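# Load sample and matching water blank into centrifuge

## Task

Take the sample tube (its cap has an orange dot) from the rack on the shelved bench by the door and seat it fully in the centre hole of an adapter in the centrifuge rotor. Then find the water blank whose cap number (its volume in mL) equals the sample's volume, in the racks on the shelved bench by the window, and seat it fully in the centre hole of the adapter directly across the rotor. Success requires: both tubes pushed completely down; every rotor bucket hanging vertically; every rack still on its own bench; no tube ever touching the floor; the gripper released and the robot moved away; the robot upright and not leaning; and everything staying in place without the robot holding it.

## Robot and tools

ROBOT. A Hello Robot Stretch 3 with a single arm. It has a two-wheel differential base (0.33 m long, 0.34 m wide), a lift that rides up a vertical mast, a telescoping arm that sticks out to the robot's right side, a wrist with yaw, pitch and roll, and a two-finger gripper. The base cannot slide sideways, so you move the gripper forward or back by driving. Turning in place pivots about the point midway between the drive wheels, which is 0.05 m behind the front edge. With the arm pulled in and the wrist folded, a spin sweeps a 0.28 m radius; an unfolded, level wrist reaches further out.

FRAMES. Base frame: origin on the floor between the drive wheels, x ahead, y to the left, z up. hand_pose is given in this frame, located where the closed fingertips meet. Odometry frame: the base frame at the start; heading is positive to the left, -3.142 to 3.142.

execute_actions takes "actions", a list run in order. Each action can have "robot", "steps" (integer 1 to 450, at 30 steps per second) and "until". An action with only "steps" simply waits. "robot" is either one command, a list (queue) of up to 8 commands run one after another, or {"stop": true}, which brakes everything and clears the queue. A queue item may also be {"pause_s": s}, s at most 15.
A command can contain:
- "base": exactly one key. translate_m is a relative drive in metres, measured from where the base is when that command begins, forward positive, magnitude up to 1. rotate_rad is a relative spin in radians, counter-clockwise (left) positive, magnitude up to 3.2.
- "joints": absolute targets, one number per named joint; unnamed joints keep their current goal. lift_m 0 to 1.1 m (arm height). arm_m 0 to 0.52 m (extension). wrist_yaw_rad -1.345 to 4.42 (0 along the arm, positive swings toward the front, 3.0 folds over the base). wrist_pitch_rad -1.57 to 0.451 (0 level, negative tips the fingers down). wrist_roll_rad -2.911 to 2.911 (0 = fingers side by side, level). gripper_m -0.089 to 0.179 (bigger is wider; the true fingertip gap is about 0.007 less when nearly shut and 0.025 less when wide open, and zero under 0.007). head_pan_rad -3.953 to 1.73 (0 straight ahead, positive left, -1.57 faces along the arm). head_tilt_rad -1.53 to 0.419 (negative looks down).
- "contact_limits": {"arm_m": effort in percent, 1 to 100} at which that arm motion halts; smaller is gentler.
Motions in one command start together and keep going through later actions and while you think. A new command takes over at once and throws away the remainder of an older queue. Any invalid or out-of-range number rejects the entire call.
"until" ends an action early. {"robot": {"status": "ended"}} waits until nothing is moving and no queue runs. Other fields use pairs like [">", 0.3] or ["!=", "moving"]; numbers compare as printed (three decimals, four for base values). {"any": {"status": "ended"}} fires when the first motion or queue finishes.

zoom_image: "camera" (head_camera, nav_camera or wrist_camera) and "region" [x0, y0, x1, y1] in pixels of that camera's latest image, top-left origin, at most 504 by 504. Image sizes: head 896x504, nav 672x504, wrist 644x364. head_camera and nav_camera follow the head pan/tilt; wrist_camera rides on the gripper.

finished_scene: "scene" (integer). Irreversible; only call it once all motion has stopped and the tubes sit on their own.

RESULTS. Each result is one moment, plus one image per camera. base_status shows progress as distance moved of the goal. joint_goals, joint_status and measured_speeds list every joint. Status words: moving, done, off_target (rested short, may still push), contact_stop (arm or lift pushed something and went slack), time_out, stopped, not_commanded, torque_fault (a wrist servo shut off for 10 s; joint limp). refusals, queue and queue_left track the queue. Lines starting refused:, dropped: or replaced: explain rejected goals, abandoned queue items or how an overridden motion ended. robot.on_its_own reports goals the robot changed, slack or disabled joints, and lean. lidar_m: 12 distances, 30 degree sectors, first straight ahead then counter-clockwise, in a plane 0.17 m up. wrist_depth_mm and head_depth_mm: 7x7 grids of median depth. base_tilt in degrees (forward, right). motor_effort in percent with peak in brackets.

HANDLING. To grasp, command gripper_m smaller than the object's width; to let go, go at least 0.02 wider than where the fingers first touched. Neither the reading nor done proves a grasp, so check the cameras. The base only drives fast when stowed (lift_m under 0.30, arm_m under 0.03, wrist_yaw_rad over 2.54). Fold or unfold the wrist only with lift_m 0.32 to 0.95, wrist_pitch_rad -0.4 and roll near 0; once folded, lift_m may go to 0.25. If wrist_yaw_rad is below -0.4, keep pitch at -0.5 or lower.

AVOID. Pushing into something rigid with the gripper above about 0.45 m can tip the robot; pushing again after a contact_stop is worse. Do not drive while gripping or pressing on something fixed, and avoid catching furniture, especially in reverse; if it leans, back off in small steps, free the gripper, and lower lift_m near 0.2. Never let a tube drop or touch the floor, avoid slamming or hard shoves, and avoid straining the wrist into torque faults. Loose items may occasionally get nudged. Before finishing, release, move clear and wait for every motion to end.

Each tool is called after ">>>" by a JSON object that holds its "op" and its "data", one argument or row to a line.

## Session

>>> {"op": "execute_actions", "data": {
  "actions": [
    {"robot":{"joints":{"head_pan_rad":1.4,"head_tilt_rad":-0.3}},"steps":200,"until":{"robot":{"status":"ended"}}}
  ]
}}

Scene clock: 1.30 s.
robot.base_odometry: x=+0.000 y=+0.000 heading=+0.000 (m, m, rad; robot's odometry frame)
robot.turned_by_wheels: +0.000 (rad since the last result)
robot.turned_by_imu: +0.000 (rad since the last result)
robot.base_tilt: forward=-1.3 right=+0.8 (deg)
robot.lidar_m: 1.37 1.38 1.59 1.89 2.25 2.06 1.10 1.10 1.27 1.70 1.78 2.28
robot.head_depth_mm: 2514 2705 2856 3024 2647 1963 1567 / 2452 2598 2818 2998 2617 1928 1548 / 2324 2488 2643 2021 2386 1943 1535 / 2191 2328 2500 2024 2601 1928 1538 / 2140 2288 2415 2069 2561 1929 1521 / 2066 2194 2274 1730 2464 1898 1514 / 2009 2107 2221 1689 2417 1889 1509
robot.base_status: not_commanded
robot.joint_positions: lift_m=+0.592 arm_m=+0.000 wrist_yaw_rad=+2.848 wrist_pitch_rad=-0.415 wrist_roll_rad=-0.011 gripper_m=+0.037 head_pan_rad=+1.393 head_tilt_rad=-0.296
robot.joint_goals: lift_m=+0.592 arm_m=+0.000 wrist_yaw_rad=+2.848 wrist_pitch_rad=-0.415 wrist_roll_rad=-0.011 gripper_m=+0.037 head_pan_rad=+1.400 head_tilt_rad=-0.300
robot.joint_status: lift_m=not_commanded arm_m=not_commanded wrist_yaw_rad=not_commanded wrist_pitch_rad=not_commanded wrist_roll_rad=not_commanded gripper_m=not_commanded head_pan_rad=done head_tilt_rad=done
robot.measured_speeds: translate_m=+0.000 rotate_rad=+0.000 lift_m=+0.000 arm_m=+0.000 wrist_yaw_rad=+0.000 wrist_pitch_rad=+0.000 wrist_roll_rad=+0.000 head_pan_rad=+0.000 head_tilt_rad=+0.000
robot: refusals=0 queue=done queue_left=0
robot.motor_effort: left_wheel=+0(0) right_wheel=+0(0) lift_m=+23(23) arm_m=-1(0) wrist_yaw_rad=+0(0) wrist_pitch_rad=+4(4) wrist_roll_rad=+0(0) gripper_m=+0(0) head_pan_rad=+2(35) head_tilt_rad=-1(14) (%)
robot.hand_pose: x=+0.0437 y=+0.0702 z=+0.6056 quat_wxyz=(+0.245, +0.702, +0.045, +0.667) (m; robot's base frame)
robot.wrist_depth_mm: - - - - - - - / - - - - - - - / - - - - - - - / - - - - - - - / - - - - - - - / 943 - 966 924 - 926 917 / 817 - 774 787 775 792 776
pictures: head_camera (sideways: a quarter turn clockwise sets it upright), nav_camera (sideways: a quarter turn counterclockwise sets it upright), wrist_camera
camera_calibration (this result's frames):
head_camera: T_world_to_cam=[[-0.0061636, -0.319025, -0.947726, 1.25217], [-0.989843, 0.13656, -0.0395314, 0.0632181], [0.142033, 0.937856, -0.316626, 0.372222], [0, 0, 0, 1]] pos_world=[0.0174262, 0.0417501, 1.30707]
nav_camera: T_world_to_cam=[[0.047841, 0.284067, 0.95761, -1.20944], [0.98777, -0.15589, -0.00310429, 0.0457541], [0.1484, 0.946047, -0.28805, 0.333926], [0, 0, 0, 1]] pos_world=[-0.0368884, 0.0347847, 1.2545]
wrist_camera: T_world_to_cam=[[0.972142, -0.234175, -0.0100599, -0.01041], [-0.133313, -0.517107, -0.845475, 0.587934], [0.192787, 0.823263, -0.53392, 0.423875], [0, 0, 0, 1]] pos_world=[0.00678135, -0.047374, 0.723295]
Images, in order (width x height): head_camera 896x504, nav_camera 672x504, wrist_camera 644x364.

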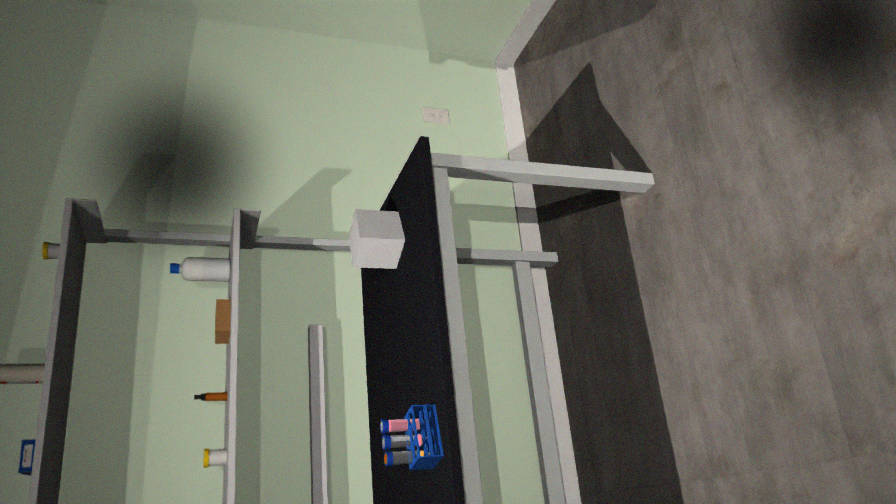

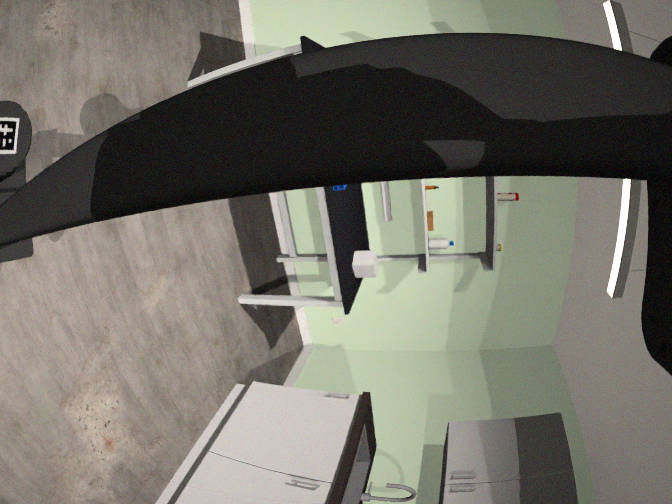

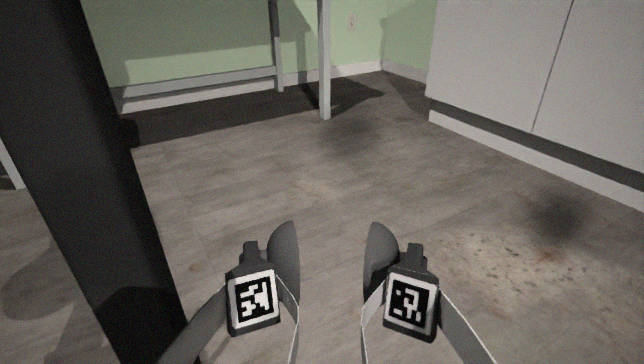

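>>> {"op": "execute_actions", "data": {
  "actions": [
    {"robot":[{"joints":{"lift_m":0.25,"head_pan_rad":-1.2,"head_tilt_rad":-0.6}},{"base":{"rotate_rad":1.373}},{"base":{"translate_m":1.0}},{"base":{"translate_m":0.35}},{"base":{"rotate_rad":2.03}},{"joints":{"lift_m":0.9,"gripper_m":0.07}},{"joints":{"wrist_yaw_rad":0}},{"joints":{"lift_m":1.1,"wrist_pitch_rad":-1.57,"wrist_roll_rad":1.57}}],"steps":450,"until":{"robot":{"status":"ended"}}},
    {"steps":450,"until":{"robot":{"status":"ended"}}}
  ]
}}

Scene clock: 40.83 s.
robot.base_odometry: x=+0.265 y=+1.324 heading=-2.880 (m, m, rad; robot's odometry frame)
robot.turned_by_wheels: +3.403 (rad since the last result)
robot.turned_by_imu: +3.418 (rad since the last result)
robot.base_tilt: forward=-1.2 right=+0.6 (deg)
robot.lidar_m: 2.39 2.05 2.39 2.87 1.10 0.79 0.76 1.41 0.51 1.03 1.07 1.12
robot.head_depth_mm: 936 1023 1120 907 743 - - / 989 1064 1154 905 721 614 - / 1031 1104 1198 898 720 601 1252 / 1077 1155 1200 898 716 628 1248 / 1125 1223 1194 893 714 1357 1247 / 1170 1301 1183 889 691 1391 1243 / 1238 1391 1179 888 690 1450 1238
robot.base_status: done (rotate_rad +2.0299 of +2.0300)
robot.joint_positions: lift_m=+1.098 arm_m=+0.000 wrist_yaw_rad=+0.001 wrist_pitch_rad=-1.561 wrist_roll_rad=+1.563 gripper_m=+0.070 head_pan_rad=-1.193 head_tilt_rad=-0.593
robot.joint_goals: lift_m=+1.100 arm_m=+0.000 wrist_yaw_rad=+0.000 wrist_pitch_rad=-1.570 wrist_roll_rad=+1.570 gripper_m=+0.070 head_pan_rad=-1.200 head_tilt_rad=-0.600
robot.joint_status: lift_m=done arm_m=not_commanded wrist_yaw_rad=done wrist_pitch_rad=done wrist_roll_rad=done gripper_m=done head_pan_rad=done head_tilt_rad=done
robot.measured_speeds: translate_m=+0.000 rotate_rad=+0.000 lift_m=+0.000 arm_m=+0.000 wrist_yaw_rad=+0.000 wrist_pitch_rad=+0.000 wrist_roll_rad=+0.000 head_pan_rad=+0.000 head_tilt_rad=+0.000
robot: refusals=0 queue=done queue_left=0
robot.motor_effort: left_wheel=-2(9) right_wheel=+3(12) lift_m=+32(33) arm_m=-2(1) wrist_yaw_rad=-2(3) wrist_pitch_rad=-4(3) wrist_roll_rad=+3(2) gripper_m=+0(78) head_pan_rad=-4(38) head_tilt_rad=-2(16) (%)
robot.hand_pose: x=-0.0216 y=-0.1230 z=+0.9803 quat_wxyz=(+0.003, +0.003, -0.710, -0.704) (m; robot's base frame)
robot.wrist_depth_mm: 375 - - - - - - / 380 393 - - - - - / 390 392 - - - - - / 398 396 - - - - - / 406 403 - - - - - / 417 409 - - - - - / 422 421 - - - - -
pictures: head_camera (sideways: a quarter turn clockwise sets it upright), nav_camera (sideways: a quarter turn counterclockwise sets it upright), wrist_camera
camera_calibration (this result's frames):
head_camera: T_world_to_cam=[[-0.260148, 0.519193, -0.814102, 1.07942], [0.90939, 0.415141, -0.0258413, 0.0337971], [0.324551, -0.747059, -0.580146, 0.714009], [0, 0, 0, 1]] pos_world=[0.0183407, -0.0410486, 1.29386]
nav_camera: T_world_to_cam=[[0.207802, -0.515261, 0.831459, -1.04583], [-0.922109, -0.386819, -0.00925659, 0.0654116], [0.326394, -0.764773, -0.555508, 0.680877], [0, 0, 0, 1]] pos_world=[0.0554091, 0.00714133, 1.24841]
wrist_camera: T_world_to_cam=[[-0.0111948, 0.997835, -0.0648016, 0.195626], [0.989105, 0.0205634, 0.145769, -0.0852076], [0.146786, -0.0624637, -0.987194, 1.12995], [0, 0, 0, 1]] pos_world=[-0.0793906, -0.12287, 1.14057]
Images, in order (width x height): head_camera 896x504, nav_camera 672x504, wrist_camera 644x364.

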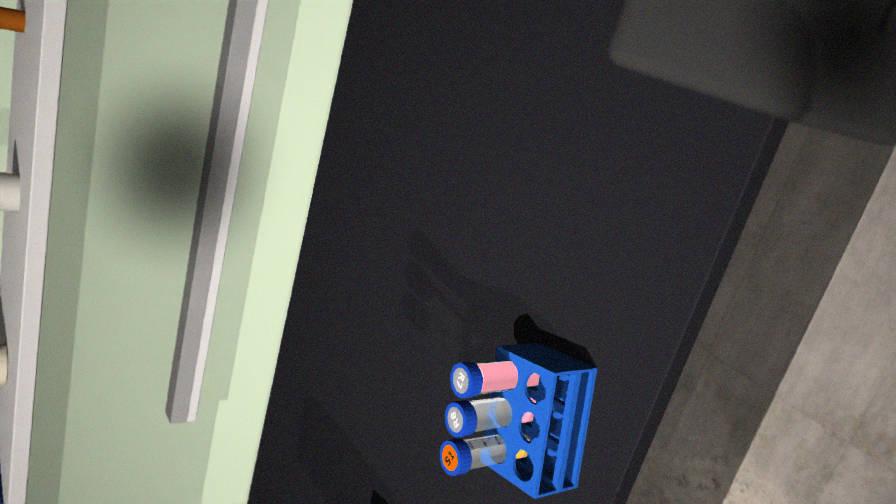

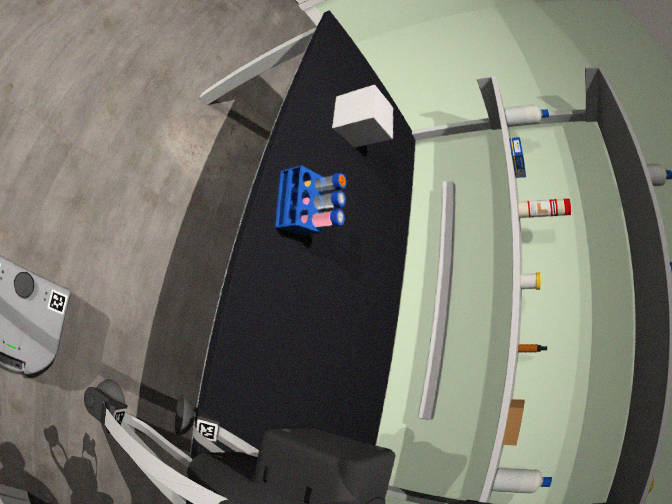

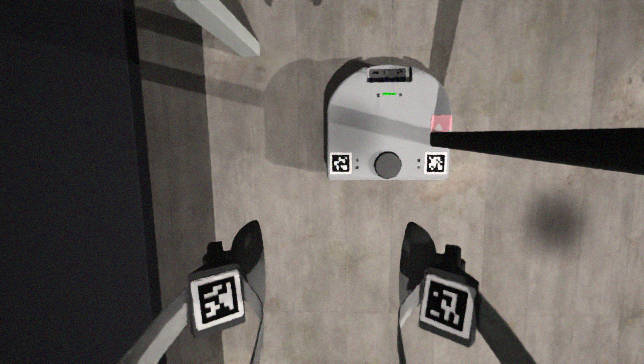

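>>> {"op": "execute_actions", "data": {
  "actions": [
    {"robot":[{"joints":{"arm_m":0.357,"head_pan_rad":-1.75,"head_tilt_rad":-0.75},"base":{"translate_m":0.455}},{"joints":{"lift_m":1.04}}],"steps":450,"until":{"robot":{"status":"ended"}}}
  ]
}}

Scene clock: 53.00 s.
robot.base_odometry: x=-0.174 y=+1.206 heading=-2.880 (m, m, rad; robot's odometry frame)
robot.turned_by_wheels: +0.000 (rad since the last result)
robot.turned_by_imu: +0.001 (rad since the last result)
robot.base_tilt: forward=-1.3 right=+0.5 (deg)
robot.lidar_m: 1.94 1.69 1.75 2.92 1.76 1.28 1.22 0.88 1.07 1.03 1.06 0.70
robot.head_depth_mm: 1028 1141 922 747 646 1341 1177 / 1008 1137 918 748 644 1347 1179 / 997 1090 916 650 617 1340 1179 / 992 1093 914 644 601 1338 1175 / - - 914 723 626 1312 1172 / 965 1084 908 743 626 1308 1170 / 954 1079 905 740 624 1285 1164
robot.base_status: done (translate_m +0.4550 of +0.4550)
robot.joint_positions: lift_m=+1.041 arm_m=+0.357 wrist_yaw_rad=+0.000 wrist_pitch_rad=-1.562 wrist_roll_rad=+1.565 gripper_m=+0.070 head_pan_rad=-1.743 head_tilt_rad=-0.741
robot.joint_goals: lift_m=+1.040 arm_m=+0.357 wrist_yaw_rad=+0.000 wrist_pitch_rad=-1.570 wrist_roll_rad=+1.570 gripper_m=+0.070 head_pan_rad=-1.750 head_tilt_rad=-0.750
robot.joint_status: lift_m=done arm_m=done wrist_yaw_rad=done wrist_pitch_rad=done wrist_roll_rad=done gripper_m=done head_pan_rad=done head_tilt_rad=done
robot.measured_speeds: translate_m=+0.000 rotate_rad=+0.000 lift_m=+0.000 arm_m=+0.000 wrist_yaw_rad=+0.000 wrist_pitch_rad=+0.000 wrist_roll_rad=+0.000 head_pan_rad=+0.000 head_tilt_rad=+0.000
robot: refusals=0 queue=done queue_left=0
robot.motor_effort: left_wheel=-2(3) right_wheel=+3(9) lift_m=+11(32) arm_m=+3(5) wrist_yaw_rad=+0(2) wrist_pitch_rad=-3(3) wrist_roll_rad=+2(3) gripper_m=+0(0) head_pan_rad=-3(26) head_tilt_rad=-3(11) (%)
robot.hand_pose: x=-0.0215 y=-0.4794 z=+0.9228 quat_wxyz=(+0.002, +0.002, -0.710, -0.704) (m; robot's base frame)
robot.wrist_depth_mm: 315 314 306 305 298 980 970 / 324 320 310 304 298 304 - / 330 324 320 313 253 306 - / 335 330 326 320 254 - - / 343 338 334 326 203 - - / 349 346 - 336 329 - - / 362 352 347 341 338 - -
pictures: head_camera (sideways: a quarter turn clockwise sets it upright), nav_camera (sideways: a quarter turn counterclockwise sets it upright), wrist_camera
camera_calibration (this result's frames):
head_camera: T_world_to_cam=[[0.0690097, 0.690554, -0.719982, 0.954726], [0.992839, -0.118084, -0.0180949, 0.0231989], [-0.0975139, -0.713577, -0.693757, 0.86437], [0, 0, 0, 1]] pos_world=[-0.00463, -0.0397559, 1.28747]
nav_camera: T_world_to_cam=[[-0.112065, -0.662613, 0.740531, -0.925353], [-0.988054, 0.153639, -0.0120503, 0.0694489], [-0.10579, -0.733035, -0.671914, 0.834943], [0, 0, 0, 1]] pos_world=[0.0532475, -0.0117787, 1.2471]
wrist_camera: T_world_to_cam=[[-0.00845527, 0.99791, -0.0640659, 0.546929], [0.989156, 0.0177411, 0.145794, -0.0709096], [0.146626, -0.0621385, -0.987238, 1.05117], [0, 0, 0, 1]] pos_world=[-0.0793629, -0.47921, 1.08313]
Images, in order (width x height): head_camera 896x504, nav_camera 672x504, wrist_camera 644x364.

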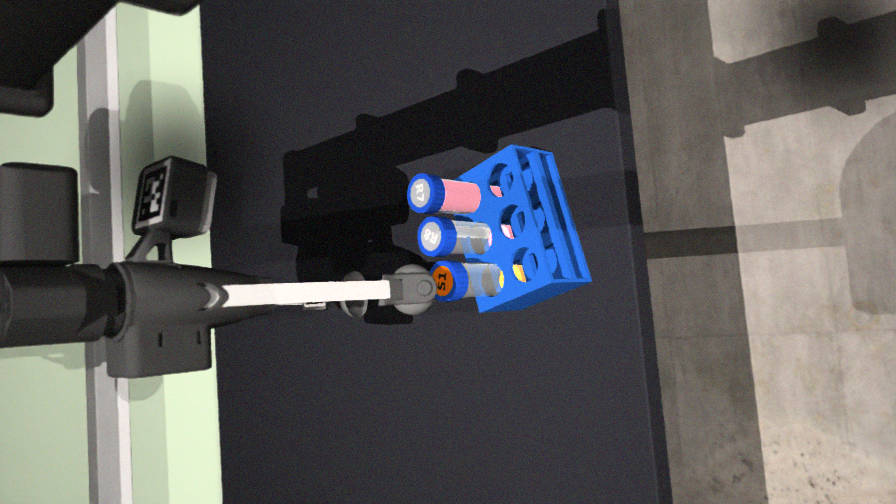

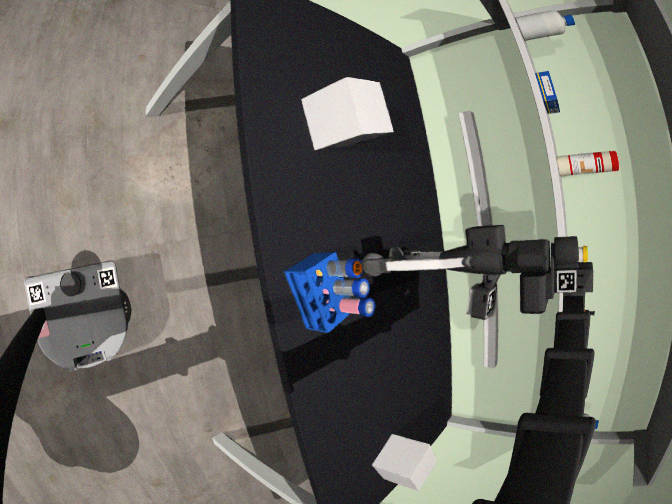

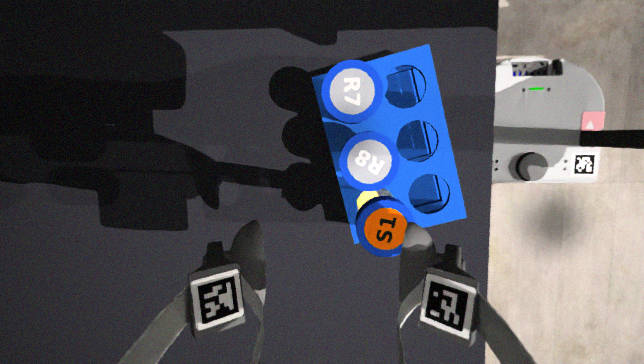

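>>> {"op": "execute_actions", "data": {
  "actions": [
    {"robot":[{"joints":{"arm_m":0.33,"wrist_roll_rad":1.33}},{"joints":{"lift_m":1.0}}],"steps":450,"until":{"robot":{"status":"ended"}}}
  ]
}}

>>> {"op": "zoom_image", "data": {
  "camera": "head_camera",
  "region": [390, 130, 610, 330]
}}

Scene clock: 63.77 s.
robot.base_odometry: x=-0.174 y=+1.206 heading=-2.880 (m, m, rad; robot's odometry frame)
robot.turned_by_wheels: +0.000 (rad since the last result)
robot.turned_by_imu: +0.001 (rad since the last result)
robot.base_tilt: forward=-1.1 right=+0.5 (deg)
robot.lidar_m: 1.94 1.69 1.74 2.93 1.75 1.27 1.22 0.88 1.07 1.03 1.06 0.70
robot.head_depth_mm: - - 909 746 645 1341 1186 / - 1115 918 749 645 1343 1177 / - 1140 915 651 616 1336 1176 / - - 914 642 602 1336 1176 / - - 884 742 626 1309 1178 / 970 1083 913 742 627 1309 1181 / 955 1082 910 741 625 1280 1175
robot.base_status: done (translate_m +0.4550 of +0.4550)
robot.joint_positions: lift_m=+1.001 arm_m=+0.330 wrist_yaw_rad=+0.000 wrist_pitch_rad=-1.563 wrist_roll_rad=+1.337 gripper_m=+0.070 head_pan_rad=-1.743 head_tilt_rad=-0.741
robot.joint_goals: lift_m=+1.000 arm_m=+0.330 wrist_yaw_rad=+0.000 wrist_pitch_rad=-1.570 wrist_roll_rad=+1.330 gripper_m=+0.070 head_pan_rad=-1.750 head_tilt_rad=-0.750
robot.joint_status: lift_m=done arm_m=done wrist_yaw_rad=done wrist_pitch_rad=done wrist_roll_rad=done gripper_m=done head_pan_rad=done head_tilt_rad=done
robot.measured_speeds: translate_m=+0.000 rotate_rad=+0.000 lift_m=+0.000 arm_m=+0.000 wrist_yaw_rad=+0.000 wrist_pitch_rad=+0.000 wrist_roll_rad=+0.000 head_pan_rad=+0.000 head_tilt_rad=+0.000
robot: refusals=0 queue=done queue_left=0
robot.motor_effort: left_wheel=-2(1) right_wheel=+3(3) lift_m=+12(8) arm_m=-5(5) wrist_yaw_rad=+0(0) wrist_pitch_rad=-3(3) wrist_roll_rad=-3(4) gripper_m=+0(0) head_pan_rad=-3(4) head_tilt_rad=-3(3) (%)
robot.hand_pose: x=-0.0216 y=-0.4531 z=+0.8828 quat_wxyz=(+0.083, +0.082, -0.705, -0.700) (m; robot's base frame)
robot.wrist_depth_mm: 276 275 269 263 261 258 928 / 283 279 274 153 211 264 953 / 287 283 281 215 215 267 956 / 294 290 286 159 218 273 954 / 302 296 290 164 236 - - / 307 302 - 293 289 - - / 314 309 306 300 295 - -
pictures: head_camera (sideways: a quarter turn clockwise sets it upright), nav_camera (sideways: a quarter turn counterclockwise sets it upright), wrist_camera
camera_calibration (this result's frames):
head_camera: T_world_to_cam=[[0.0690095, 0.690554, -0.719981, 0.954726], [0.992839, -0.118084, -0.0180949, 0.0231989], [-0.0975138, -0.713577, -0.693757, 0.86437], [0, 0, 0, 1]] pos_world=[-0.00462999, -0.0397559, 1.28747]
nav_camera: T_world_to_cam=[[-0.112065, -0.662613, 0.740531, -0.925353], [-0.988054, 0.153639, -0.0120503, 0.0694489], [-0.10579, -0.733035, -0.671914, 0.834943], [0, 0, 0, 1]] pos_world=[0.0532475, -0.0117787, 1.2471]
wrist_camera: T_world_to_cam=[[-0.233872, 0.970198, -0.0634101, 0.500056], [0.959813, 0.24079, 0.14415, 0.0363637], [0.155123, -0.0271491, -0.987522, 1.02961], [0, 0, 0, 1]] pos_world=[-0.0776688, -0.465957, 1.04323]
Images, in order (width x height): head_camera 896x504, nav_camera 672x504, wrist_camera 644x364.

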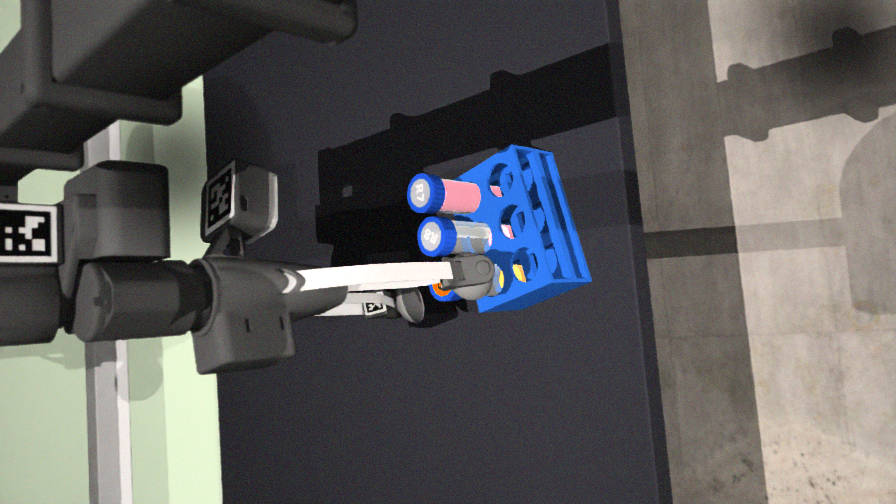

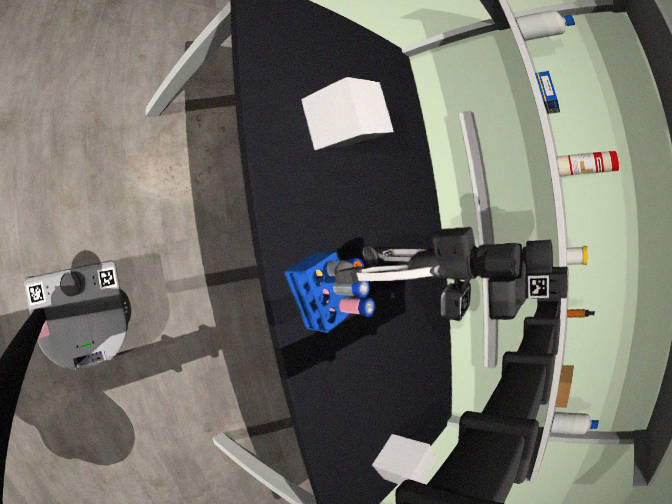

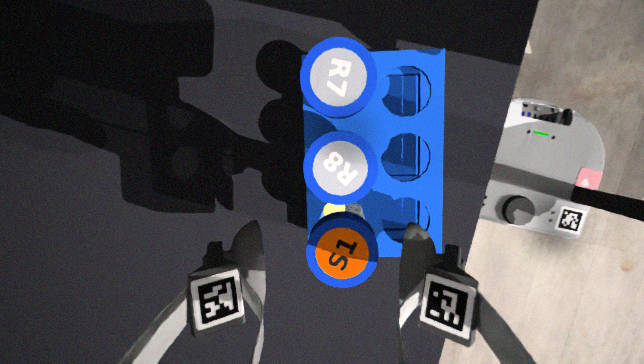

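Region (390, 130, 610, 330) of head_camera's 896x504 image, scaled by 2.291, with more detail than that image has; it fills the top 458 rows of this view, and the rest is white.

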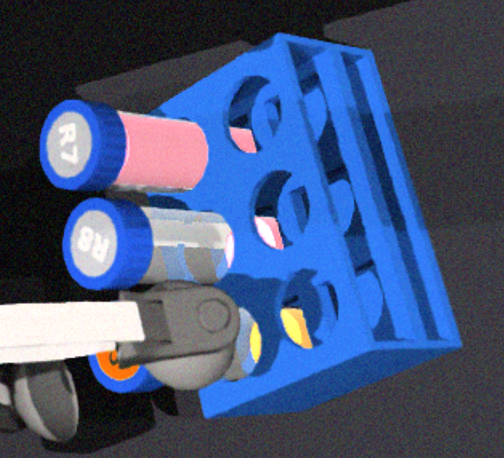

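>>> {"op": "execute_actions", "data": {
  "actions": [
    {"robot":[{"joints":{"lift_m":0.985}},{"joints":{"gripper_m":0.02}},{"pause_s":0.5},{"joints":{"lift_m":1.1}},{"joints":{"arm_m":0.2,"head_pan_rad":-1.57,"head_tilt_rad":-0.6}},{"joints":{"wrist_pitch_rad":-0.9}}],"steps":450,"until":{"robot":{"status":"ended"}}}
  ]
}}

Scene clock: 74.10 s.
robot.base_odometry: x=-0.174 y=+1.206 heading=-2.880 (m, m, rad; robot's odometry frame)
robot.turned_by_wheels: +0.000 (rad since the last result)
robot.turned_by_imu: +0.002 (rad since the last result)
robot.base_tilt: forward=-1.2 right=+0.6 (deg)
robot.lidar_m: 1.93 1.68 1.75 2.92 1.76 1.28 1.22 0.88 1.07 1.03 1.06 0.70
robot.head_depth_mm: - - 1122 890 712 596 1247 / - - 1121 885 613 591 1240 / 754 - - 853 630 579 1242 / 978 1054 1111 878 706 592 1242 / 981 1055 1150 874 705 604 1233 / 987 1061 1155 871 703 604 1229 / 990 1086 1142 690 676 601 1233
robot.base_status: done (translate_m +0.4550 of +0.4550)
robot.joint_positions: lift_m=+1.098 arm_m=+0.200 wrist_yaw_rad=+0.000 wrist_pitch_rad=-0.914 wrist_roll_rad=+1.336 gripper_m=+0.020 head_pan_rad=-1.577 head_tilt_rad=-0.606
robot.joint_goals: lift_m=+1.100 arm_m=+0.200 wrist_yaw_rad=+0.000 wrist_pitch_rad=-0.900 wrist_roll_rad=+1.330 gripper_m=+0.020 head_pan_rad=-1.570 head_tilt_rad=-0.600
robot.joint_status: lift_m=done arm_m=done wrist_yaw_rad=done wrist_pitch_rad=done wrist_roll_rad=done gripper_m=done head_pan_rad=done head_tilt_rad=done
robot.measured_speeds: translate_m=+0.000 rotate_rad=+0.000 lift_m=+0.000 arm_m=+0.000 wrist_yaw_rad=+0.000 wrist_pitch_rad=+0.000 wrist_roll_rad=+0.000 head_pan_rad=+0.000 head_tilt_rad=+0.000
robot: refusals=0 queue=done queue_left=0
robot.motor_effort: left_wheel=-2(2) right_wheel=+3(3) lift_m=+32(33) arm_m=-5(4) wrist_yaw_rad=+0(0) wrist_pitch_rad=+5(5) wrist_roll_rad=-2(3) gripper_m=-6(81) head_pan_rad=+4(13) head_tilt_rad=+2(11) (%)
robot.hand_pose: x=-0.0215 y=-0.4825 z=+1.0190 quat_wxyz=(+0.106, +0.052, -0.891, -0.438) (m; robot's base frame)
robot.wrist_depth_mm: 569 667 655 509 420 356 309 / 585 678 652 506 414 355 309 / 590 697 644 510 418 282 297 / 606 714 631 501 410 285 294 / 613 731 663 149 402 311 287 / 637 760 683 149 - 346 297 / 662 781 600 487 418 339 301
pictures: head_camera (sideways: a quarter turn clockwise sets it upright), nav_camera (sideways: a quarter turn counterclockwise sets it upright), wrist_camera
camera_calibration (this result's frames):
head_camera: T_world_to_cam=[[-0.0467915, 0.589417, -0.806472, 1.06817], [0.998677, 0.0448325, -0.025177, 0.0323872], [0.0213164, -0.806584, -0.590735, 0.729635], [0, 0, 0, 1]] pos_world=[0.00208364, -0.0425374, 1.29328]
nav_camera: T_world_to_cam=[[-0.000276706, -0.566404, 0.824128, -1.03501], [-0.999866, -0.0133525, -0.00951255, 0.066219], [0.0163921, -0.82402, -0.566324, 0.696839], [0, 0, 0, 1]] pos_world=[0.0545011, -0.0111381, 1.24824]
wrist_camera: T_world_to_cam=[[-0.235241, 0.734499, -0.636531, 1.0075], [0.959442, 0.280165, -0.0312935, 0.221556], [0.155349, -0.618076, -0.770616, 0.657082], [0, 0, 0, 1]] pos_world=[-0.0776412, -0.395953, 1.1546]
Images, in order (width x height): head_camera 896x504, nav_camera 672x504, wrist_camera 644x364.

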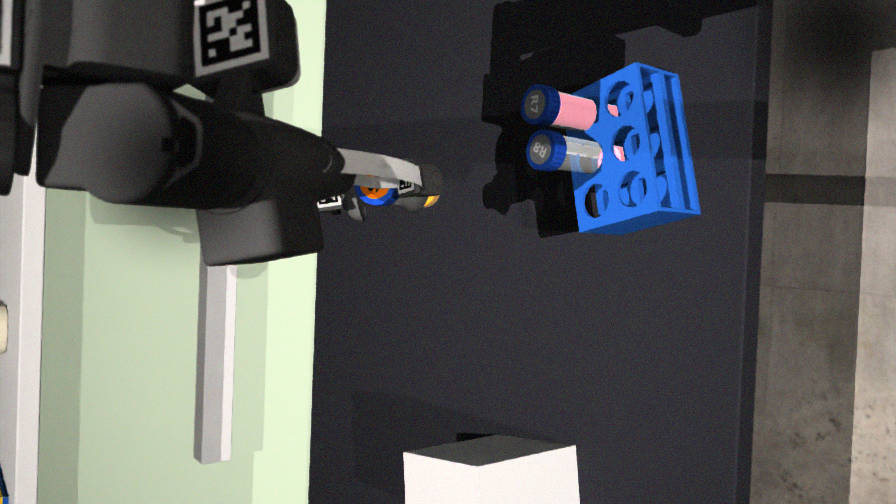

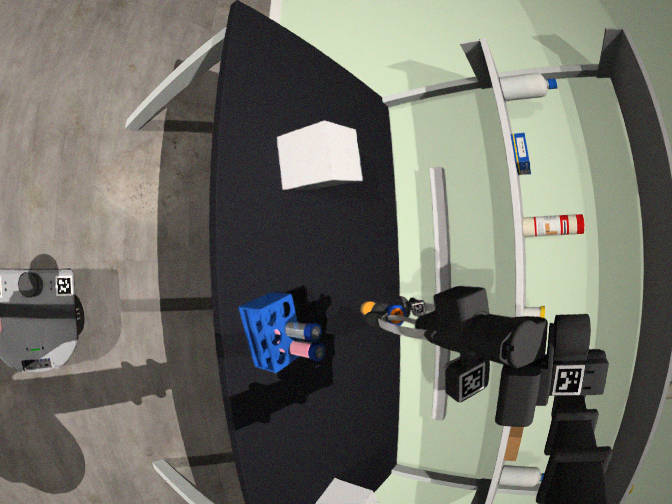

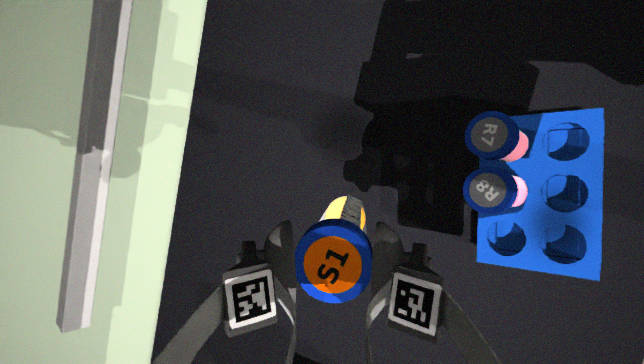

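>>> {"op": "execute_actions", "data": {
  "actions": [
    {"robot":[{"joints":{"wrist_pitch_rad":-1.57,"arm_m":0.45,"wrist_roll_rad":0.0,"head_tilt_rad":-0.55,"head_pan_rad":-1.65}}],"steps":450,"until":{"robot":{"status":"ended"}}}
  ]
}}

Scene clock: 81.10 s.
robot.base_odometry: x=-0.174 y=+1.206 heading=-2.880 (m, m, rad; robot's odometry frame)
robot.turned_by_wheels: +0.000 (rad since the last result)
robot.turned_by_imu: +0.001 (rad since the last result)
robot.base_tilt: forward=-1.2 right=+0.8 (deg)
robot.lidar_m: 1.94 1.69 1.75 2.92 1.76 1.27 1.22 0.88 1.07 1.02 1.06 0.70
robot.head_depth_mm: 954 1060 1184 957 754 619 1236 / 950 1055 1181 952 750 602 1229 / - 1056 1178 945 646 587 1218 / 932 - 1173 910 742 591 1210 / 935 1057 1167 938 742 613 1212 / 739 1046 1159 940 737 612 1213 / 926 1044 1147 934 717 608 1209
robot.base_status: done (translate_m +0.4550 of +0.4550)
robot.joint_positions: lift_m=+1.098 arm_m=+0.450 wrist_yaw_rad=+0.000 wrist_pitch_rad=-1.564 wrist_roll_rad=+0.006 gripper_m=+0.020 head_pan_rad=-1.643 head_tilt_rad=-0.557
robot.joint_goals: lift_m=+1.100 arm_m=+0.450 wrist_yaw_rad=+0.000 wrist_pitch_rad=-1.570 wrist_roll_rad=+0.000 gripper_m=+0.020 head_pan_rad=-1.650 head_tilt_rad=-0.550
robot.joint_status: lift_m=done arm_m=done wrist_yaw_rad=done wrist_pitch_rad=done wrist_roll_rad=done gripper_m=done head_pan_rad=done head_tilt_rad=done
robot.measured_speeds: translate_m=+0.000 rotate_rad=+0.000 lift_m=+0.000 arm_m=+0.000 wrist_yaw_rad=+0.000 wrist_pitch_rad=+0.000 wrist_roll_rad=+0.000 head_pan_rad=+0.000 head_tilt_rad=+0.000
robot: refusals=0 queue=done queue_left=0
robot.motor_effort: left_wheel=-2(1) right_wheel=+3(3) lift_m=+32(32) arm_m=+4(5) wrist_yaw_rad=+0(0) wrist_pitch_rad=-2(5) wrist_roll_rad=-3(3) gripper_m=-6(7) head_pan_rad=-4(10) head_tilt_rad=+2(7) (%)
robot.hand_pose: x=-0.0216 y=-0.5723 z=+0.9803 quat_wxyz=(+0.500, +0.497, -0.503, -0.500) (m; robot's base frame)
robot.wrist_depth_mm: 370 368 362 358 355 351 347 / 377 376 366 365 359 357 355 / 384 379 375 372 367 362 358 / 318 386 386 376 374 371 367 / 311 393 390 149 378 373 373 / 366 400 398 150 - 384 378 / 416 408 402 392 272 389 385
pictures: head_camera (sideways: a quarter turn clockwise sets it upright), nav_camera (sideways: a quarter turn counterclockwise sets it upright), wrist_camera
camera_calibration (this result's frames):
head_camera: T_world_to_cam=[[-0.0106581, 0.550845, -0.83454, 1.10454], [0.999363, -0.0225706, -0.0276609, 0.0356185], [-0.034073, -0.834302, -0.550253, 0.677305], [0, 0, 0, 1]] pos_world=[-0.00074578, -0.0425489, 1.29546]
nav_camera: T_world_to_cam=[[-0.0347253, -0.52393, 0.851053, -1.0699], [-0.998594, 0.0523161, -0.00853825, 0.0649434], [-0.0400504, -0.850153, -0.52501, 0.643432], [0, 0, 0, 1]] pos_world=[0.0534691, -0.0169361, 1.24891]
wrist_camera: T_world_to_cam=[[-0.998449, 0.00361308, -0.0555512, 0.0445024], [-0.00424616, 0.990042, 0.140711, 0.462345], [0.0555064, 0.140729, -0.988491, 1.21751], [0, 0, 0, 1]] pos_world=[-0.0211832, -0.629241, 1.14092]
Images, in order (width x height): head_camera 896x504, nav_camera 672x504, wrist_camera 644x364.

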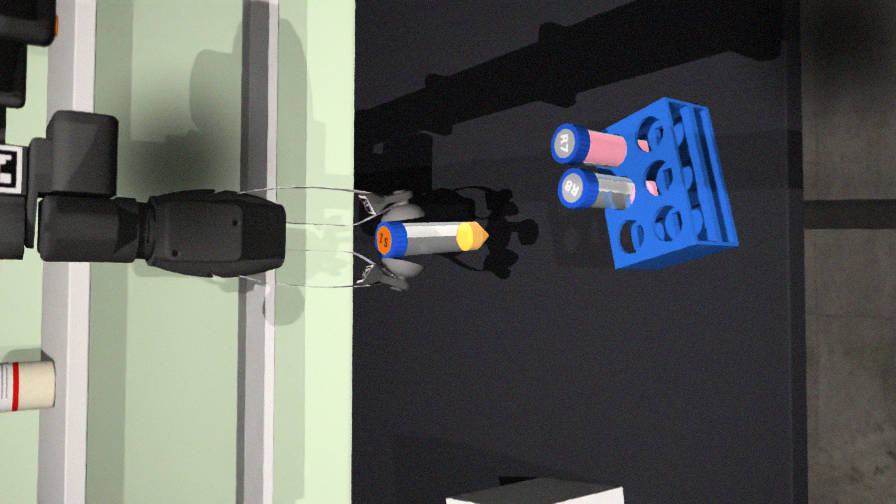

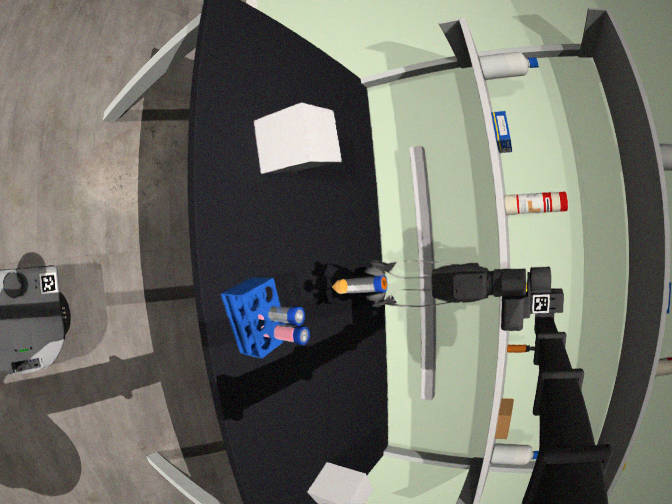

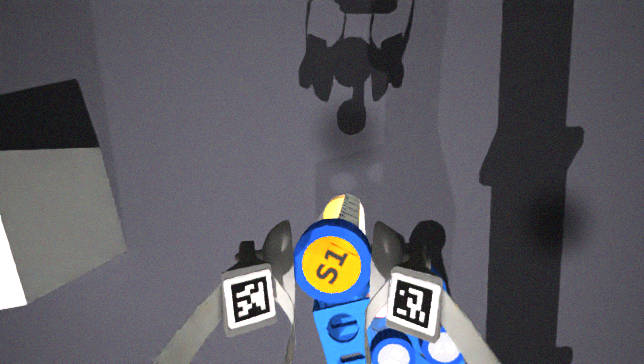

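>>> {"op": "execute_actions", "data": {
  "actions": [
    {"robot":[{"joints":{"arm_m":0.0,"wrist_roll_rad":1.72}},{"base":{"translate_m":0.93},"joints":{"head_pan_rad":0.3,"head_tilt_rad":-0.6}},{"base":{"rotate_rad":1.56}},{"base":{"translate_m":0.5},"joints":{"head_pan_rad":-1.0,"head_tilt_rad":-0.7}}],"steps":450,"until":{"robot":{"status":"ended"}}},
    {"steps":450,"until":{"robot":{"status":"ended"}}}
  ]
}}

Scene clock: 111.87 s.
robot.base_odometry: x=-0.949 y=+0.482 heading=-1.321 (m, m, rad; robot's odometry frame)
robot.turned_by_wheels: +1.560 (rad since the last result)
robot.turned_by_imu: +1.574 (rad since the last result)
robot.base_tilt: forward=-1.3 right=+0.6 (deg)
robot.lidar_m: 1.07 2.52 2.27 2.17 2.21 0.92 1.54 1.44 1.02 1.01 0.92 0.71
robot.head_depth_mm: 895 988 1091 1232 1416 1382 1183 / 944 1044 1176 1337 1505 1374 1205 / 1003 1122 1269 1461 1571 1373 1194 / 1076 1206 1347 1471 1559 1373 1201 / 1026 1131 1249 1216 1420 1375 1197 / 1081 1176 1091 1123 1187 1323 1193 / 1173 1260 985 1039 1016 1219 1190
robot.base_status: done (translate_m +0.5000 of +0.5000)
robot.joint_positions: lift_m=+1.098 arm_m=+0.000 wrist_yaw_rad=+0.000 wrist_pitch_rad=-1.564 wrist_roll_rad=+1.714 gripper_m=+0.020 head_pan_rad=-0.993 head_tilt_rad=-0.691
robot.joint_goals: lift_m=+1.100 arm_m=+0.000 wrist_yaw_rad=+0.000 wrist_pitch_rad=-1.570 wrist_roll_rad=+1.720 gripper_m=+0.020 head_pan_rad=-1.000 head_tilt_rad=-0.700
robot.joint_status: lift_m=done arm_m=done wrist_yaw_rad=done wrist_pitch_rad=done wrist_roll_rad=done gripper_m=done head_pan_rad=done head_tilt_rad=done
robot.measured_speeds: translate_m=+0.000 rotate_rad=+0.000 lift_m=+0.000 arm_m=+0.000 wrist_yaw_rad=+0.000 wrist_pitch_rad=+0.000 wrist_roll_rad=+0.000 head_pan_rad=+0.000 head_tilt_rad=+0.000
robot: refusals=0 queue=done queue_left=0
robot.motor_effort: left_wheel=-2(4) right_wheel=+3(8) lift_m=+32(32) arm_m=-6(6) wrist_yaw_rad=-1(1) wrist_pitch_rad=-3(2) wrist_roll_rad=+3(4) gripper_m=-6(7) head_pan_rad=-4(38) head_tilt_rad=-3(11) (%)
robot.hand_pose: x=-0.0215 y=-0.1227 z=+0.9803 quat_wxyz=(-0.050, -0.051, -0.707, -0.703) (m; robot's base frame)
robot.wrist_depth_mm: - - - - - - - / - - - - - - - / - - - - - - - / - - - - - - - / - - - 149 - - - / 973 - - 149 - - - / 940 - - - - - -
pictures: head_camera (sideways: a quarter turn clockwise sets it upright), nav_camera (sideways: a quarter turn counterclockwise sets it upright), wrist_camera
camera_calibration (this result's frames):
head_camera: T_world_to_cam=[[-0.400471, 0.521718, -0.753282, 1.00099], [0.807314, 0.589757, -0.0207353, 0.0277693], [0.433436, -0.616439, -0.657371, 0.813803], [0, 0, 0, 1]] pos_world=[0.0257182, -0.0369513, 1.28957]
nav_camera: T_world_to_cam=[[0.349384, -0.529805, 0.772811, -0.970243], [-0.827219, -0.561769, -0.0111433, 0.0672878], [0.440046, -0.635391, -0.634538, 0.782996], [0, 0, 0, 1]] pos_world=[0.0500949, 0.0212688, 1.2474]
wrist_camera: T_world_to_cam=[[0.139581, 0.98824, -0.0624356, 0.195036], [0.980698, -0.129246, 0.146723, -0.104767], [0.136928, -0.0817101, -0.987205, 1.12744], [0, 0, 0, 1]] pos_world=[-0.0788563, -0.11416, 1.14056]
Images, in order (width x height): head_camera 896x504, nav_camera 672x504, wrist_camera 644x364.

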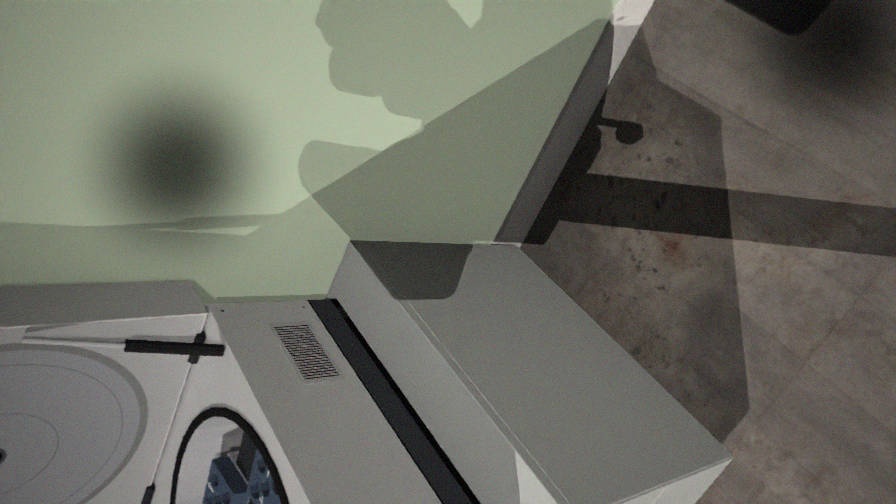

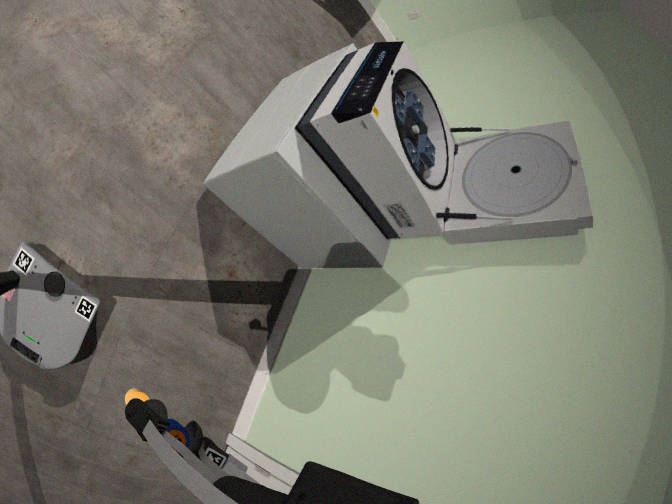

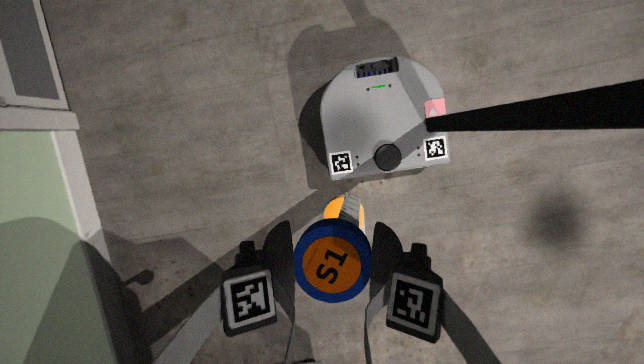

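>>> {"op": "execute_actions", "data": {
  "actions": [
    {"robot":[{"base":{"rotate_rad":-0.25}},{"base":{"translate_m":0.42}},{"base":{"rotate_rad":0.25}},{"base":{"translate_m":0.55}},{"joints":{"arm_m":0.36,"head_pan_rad":-1.4,"head_tilt_rad":-0.8}}],"steps":450,"until":{"robot":{"status":"ended"}}},
    {"steps":450,"until":{"robot":{"status":"ended"}}}
  ]
}}

Scene clock: 138.10 s.
robot.base_odometry: x=-0.812 y=-0.471 heading=-1.321 (m, m, rad; robot's odometry frame)
robot.turned_by_wheels: +0.000 (rad since the last result)
robot.turned_by_imu: +0.003 (rad since the last result)
robot.base_tilt: forward=-1.2 right=+0.7 (deg)
robot.lidar_m: 1.39 1.68 2.12 2.30 2.37 2.58 1.88 0.25 0.18 0.17 0.18 0.24
robot.head_depth_mm: - 734 759 728 673 486 485 / 655 746 805 706 640 485 501 / 665 763 823 731 610 485 519 / 680 778 824 730 622 493 551 / 693 802 813 713 637 502 603 / 732 853 772 713 668 511 659 / 851 984 1153 648 552 521 713
robot.base_status: done (translate_m +0.5500 of +0.5500)
robot.joint_positions: lift_m=+1.098 arm_m=+0.360 wrist_yaw_rad=+0.000 wrist_pitch_rad=-1.564 wrist_roll_rad=+1.715 gripper_m=+0.020 head_pan_rad=-1.393 head_tilt_rad=-0.790
robot.joint_goals: lift_m=+1.100 arm_m=+0.360 wrist_yaw_rad=+0.000 wrist_pitch_rad=-1.570 wrist_roll_rad=+1.720 gripper_m=+0.020 head_pan_rad=-1.400 head_tilt_rad=-0.800
robot.joint_status: lift_m=done arm_m=done wrist_yaw_rad=done wrist_pitch_rad=done wrist_roll_rad=done gripper_m=done head_pan_rad=done head_tilt_rad=done
robot.measured_speeds: translate_m=+0.000 rotate_rad=+0.000 lift_m=+0.000 arm_m=+0.000 wrist_yaw_rad=+0.000 wrist_pitch_rad=+0.000 wrist_roll_rad=+0.000 head_pan_rad=+0.000 head_tilt_rad=+0.000
robot: refusals=0 queue=done queue_left=0
robot.motor_effort: left_wheel=-3(7) right_wheel=+3(7) lift_m=+32(32) arm_m=+4(4) wrist_yaw_rad=+1(1) wrist_pitch_rad=-3(3) wrist_roll_rad=+2(3) gripper_m=-7(6) head_pan_rad=-3(26) head_tilt_rad=-3(10) (%)
robot.hand_pose: x=-0.0215 y=-0.4820 z=+0.9803 quat_wxyz=(-0.051, -0.051, -0.707, -0.703) (m; robot's base frame)
robot.wrist_depth_mm: 544 649 322 314 307 304 301 / 334 330 325 395 353 310 308 / 340 338 395 396 385 360 312 / 343 346 411 368 390 387 319 / 343 355 407 149 395 384 325 / 332 362 437 150 - 402 334 / 322 368 418 418 395 405 339
pictures: head_camera (sideways: a quarter turn clockwise sets it upright), nav_camera (sideways: a quarter turn counterclockwise sets it upright), wrist_camera
camera_calibration (this result's frames):
head_camera: T_world_to_cam=[[-0.17805, 0.706519, -0.68493, 0.910555], [0.973005, 0.230267, -0.0154108, 0.0198244], [0.146829, -0.669184, -0.728446, 0.907995], [0, 0, 0, 1]] pos_world=[0.00951509, -0.0402735, 1.2854]
nav_camera: T_world_to_cam=[[0.128208, -0.696055, 0.706449, -0.882401], [-0.980955, -0.193805, -0.0129277, 0.0705471], [0.145911, -0.691337, -0.707646, 0.879882], [0, 0, 0, 1]] pos_world=[0.0539493, 0.00776726, 1.24693]
wrist_camera: T_world_to_cam=[[0.140962, 0.988044, -0.0624355, 0.550018], [0.980515, -0.130616, 0.146729, -0.151881], [0.13682, -0.0819022, -0.987204, 1.09799], [0, 0, 0, 1]] pos_world=[-0.0788362, -0.473353, 1.14056]
Images, in order (width x height): head_camera 896x504, nav_camera 672x504, wrist_camera 644x364.

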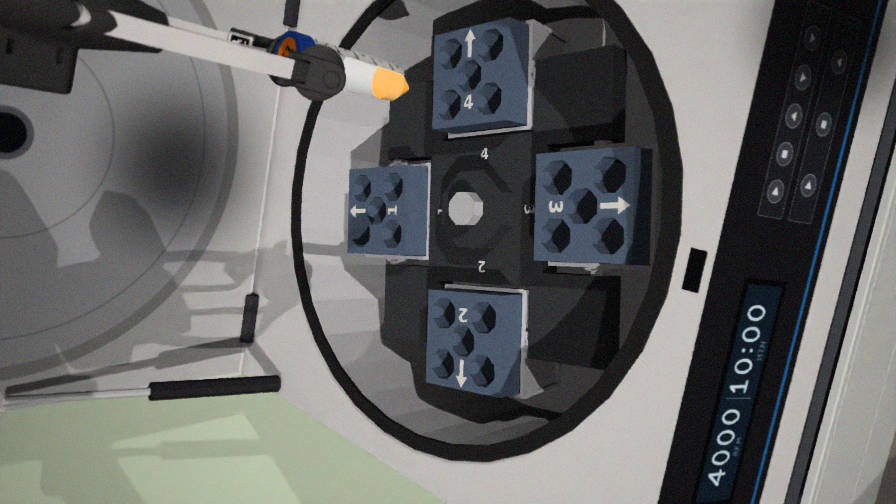

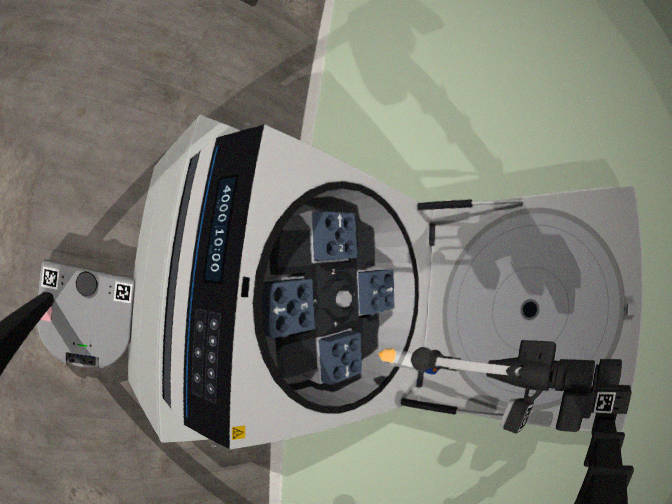

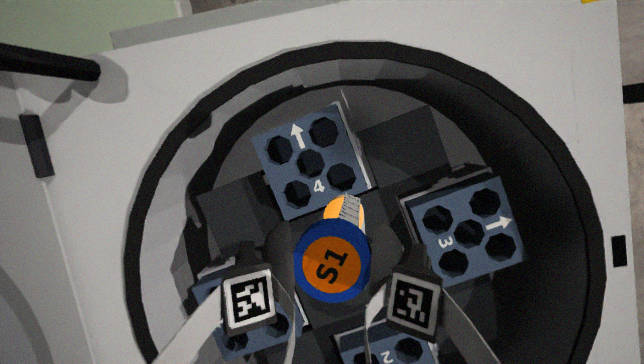

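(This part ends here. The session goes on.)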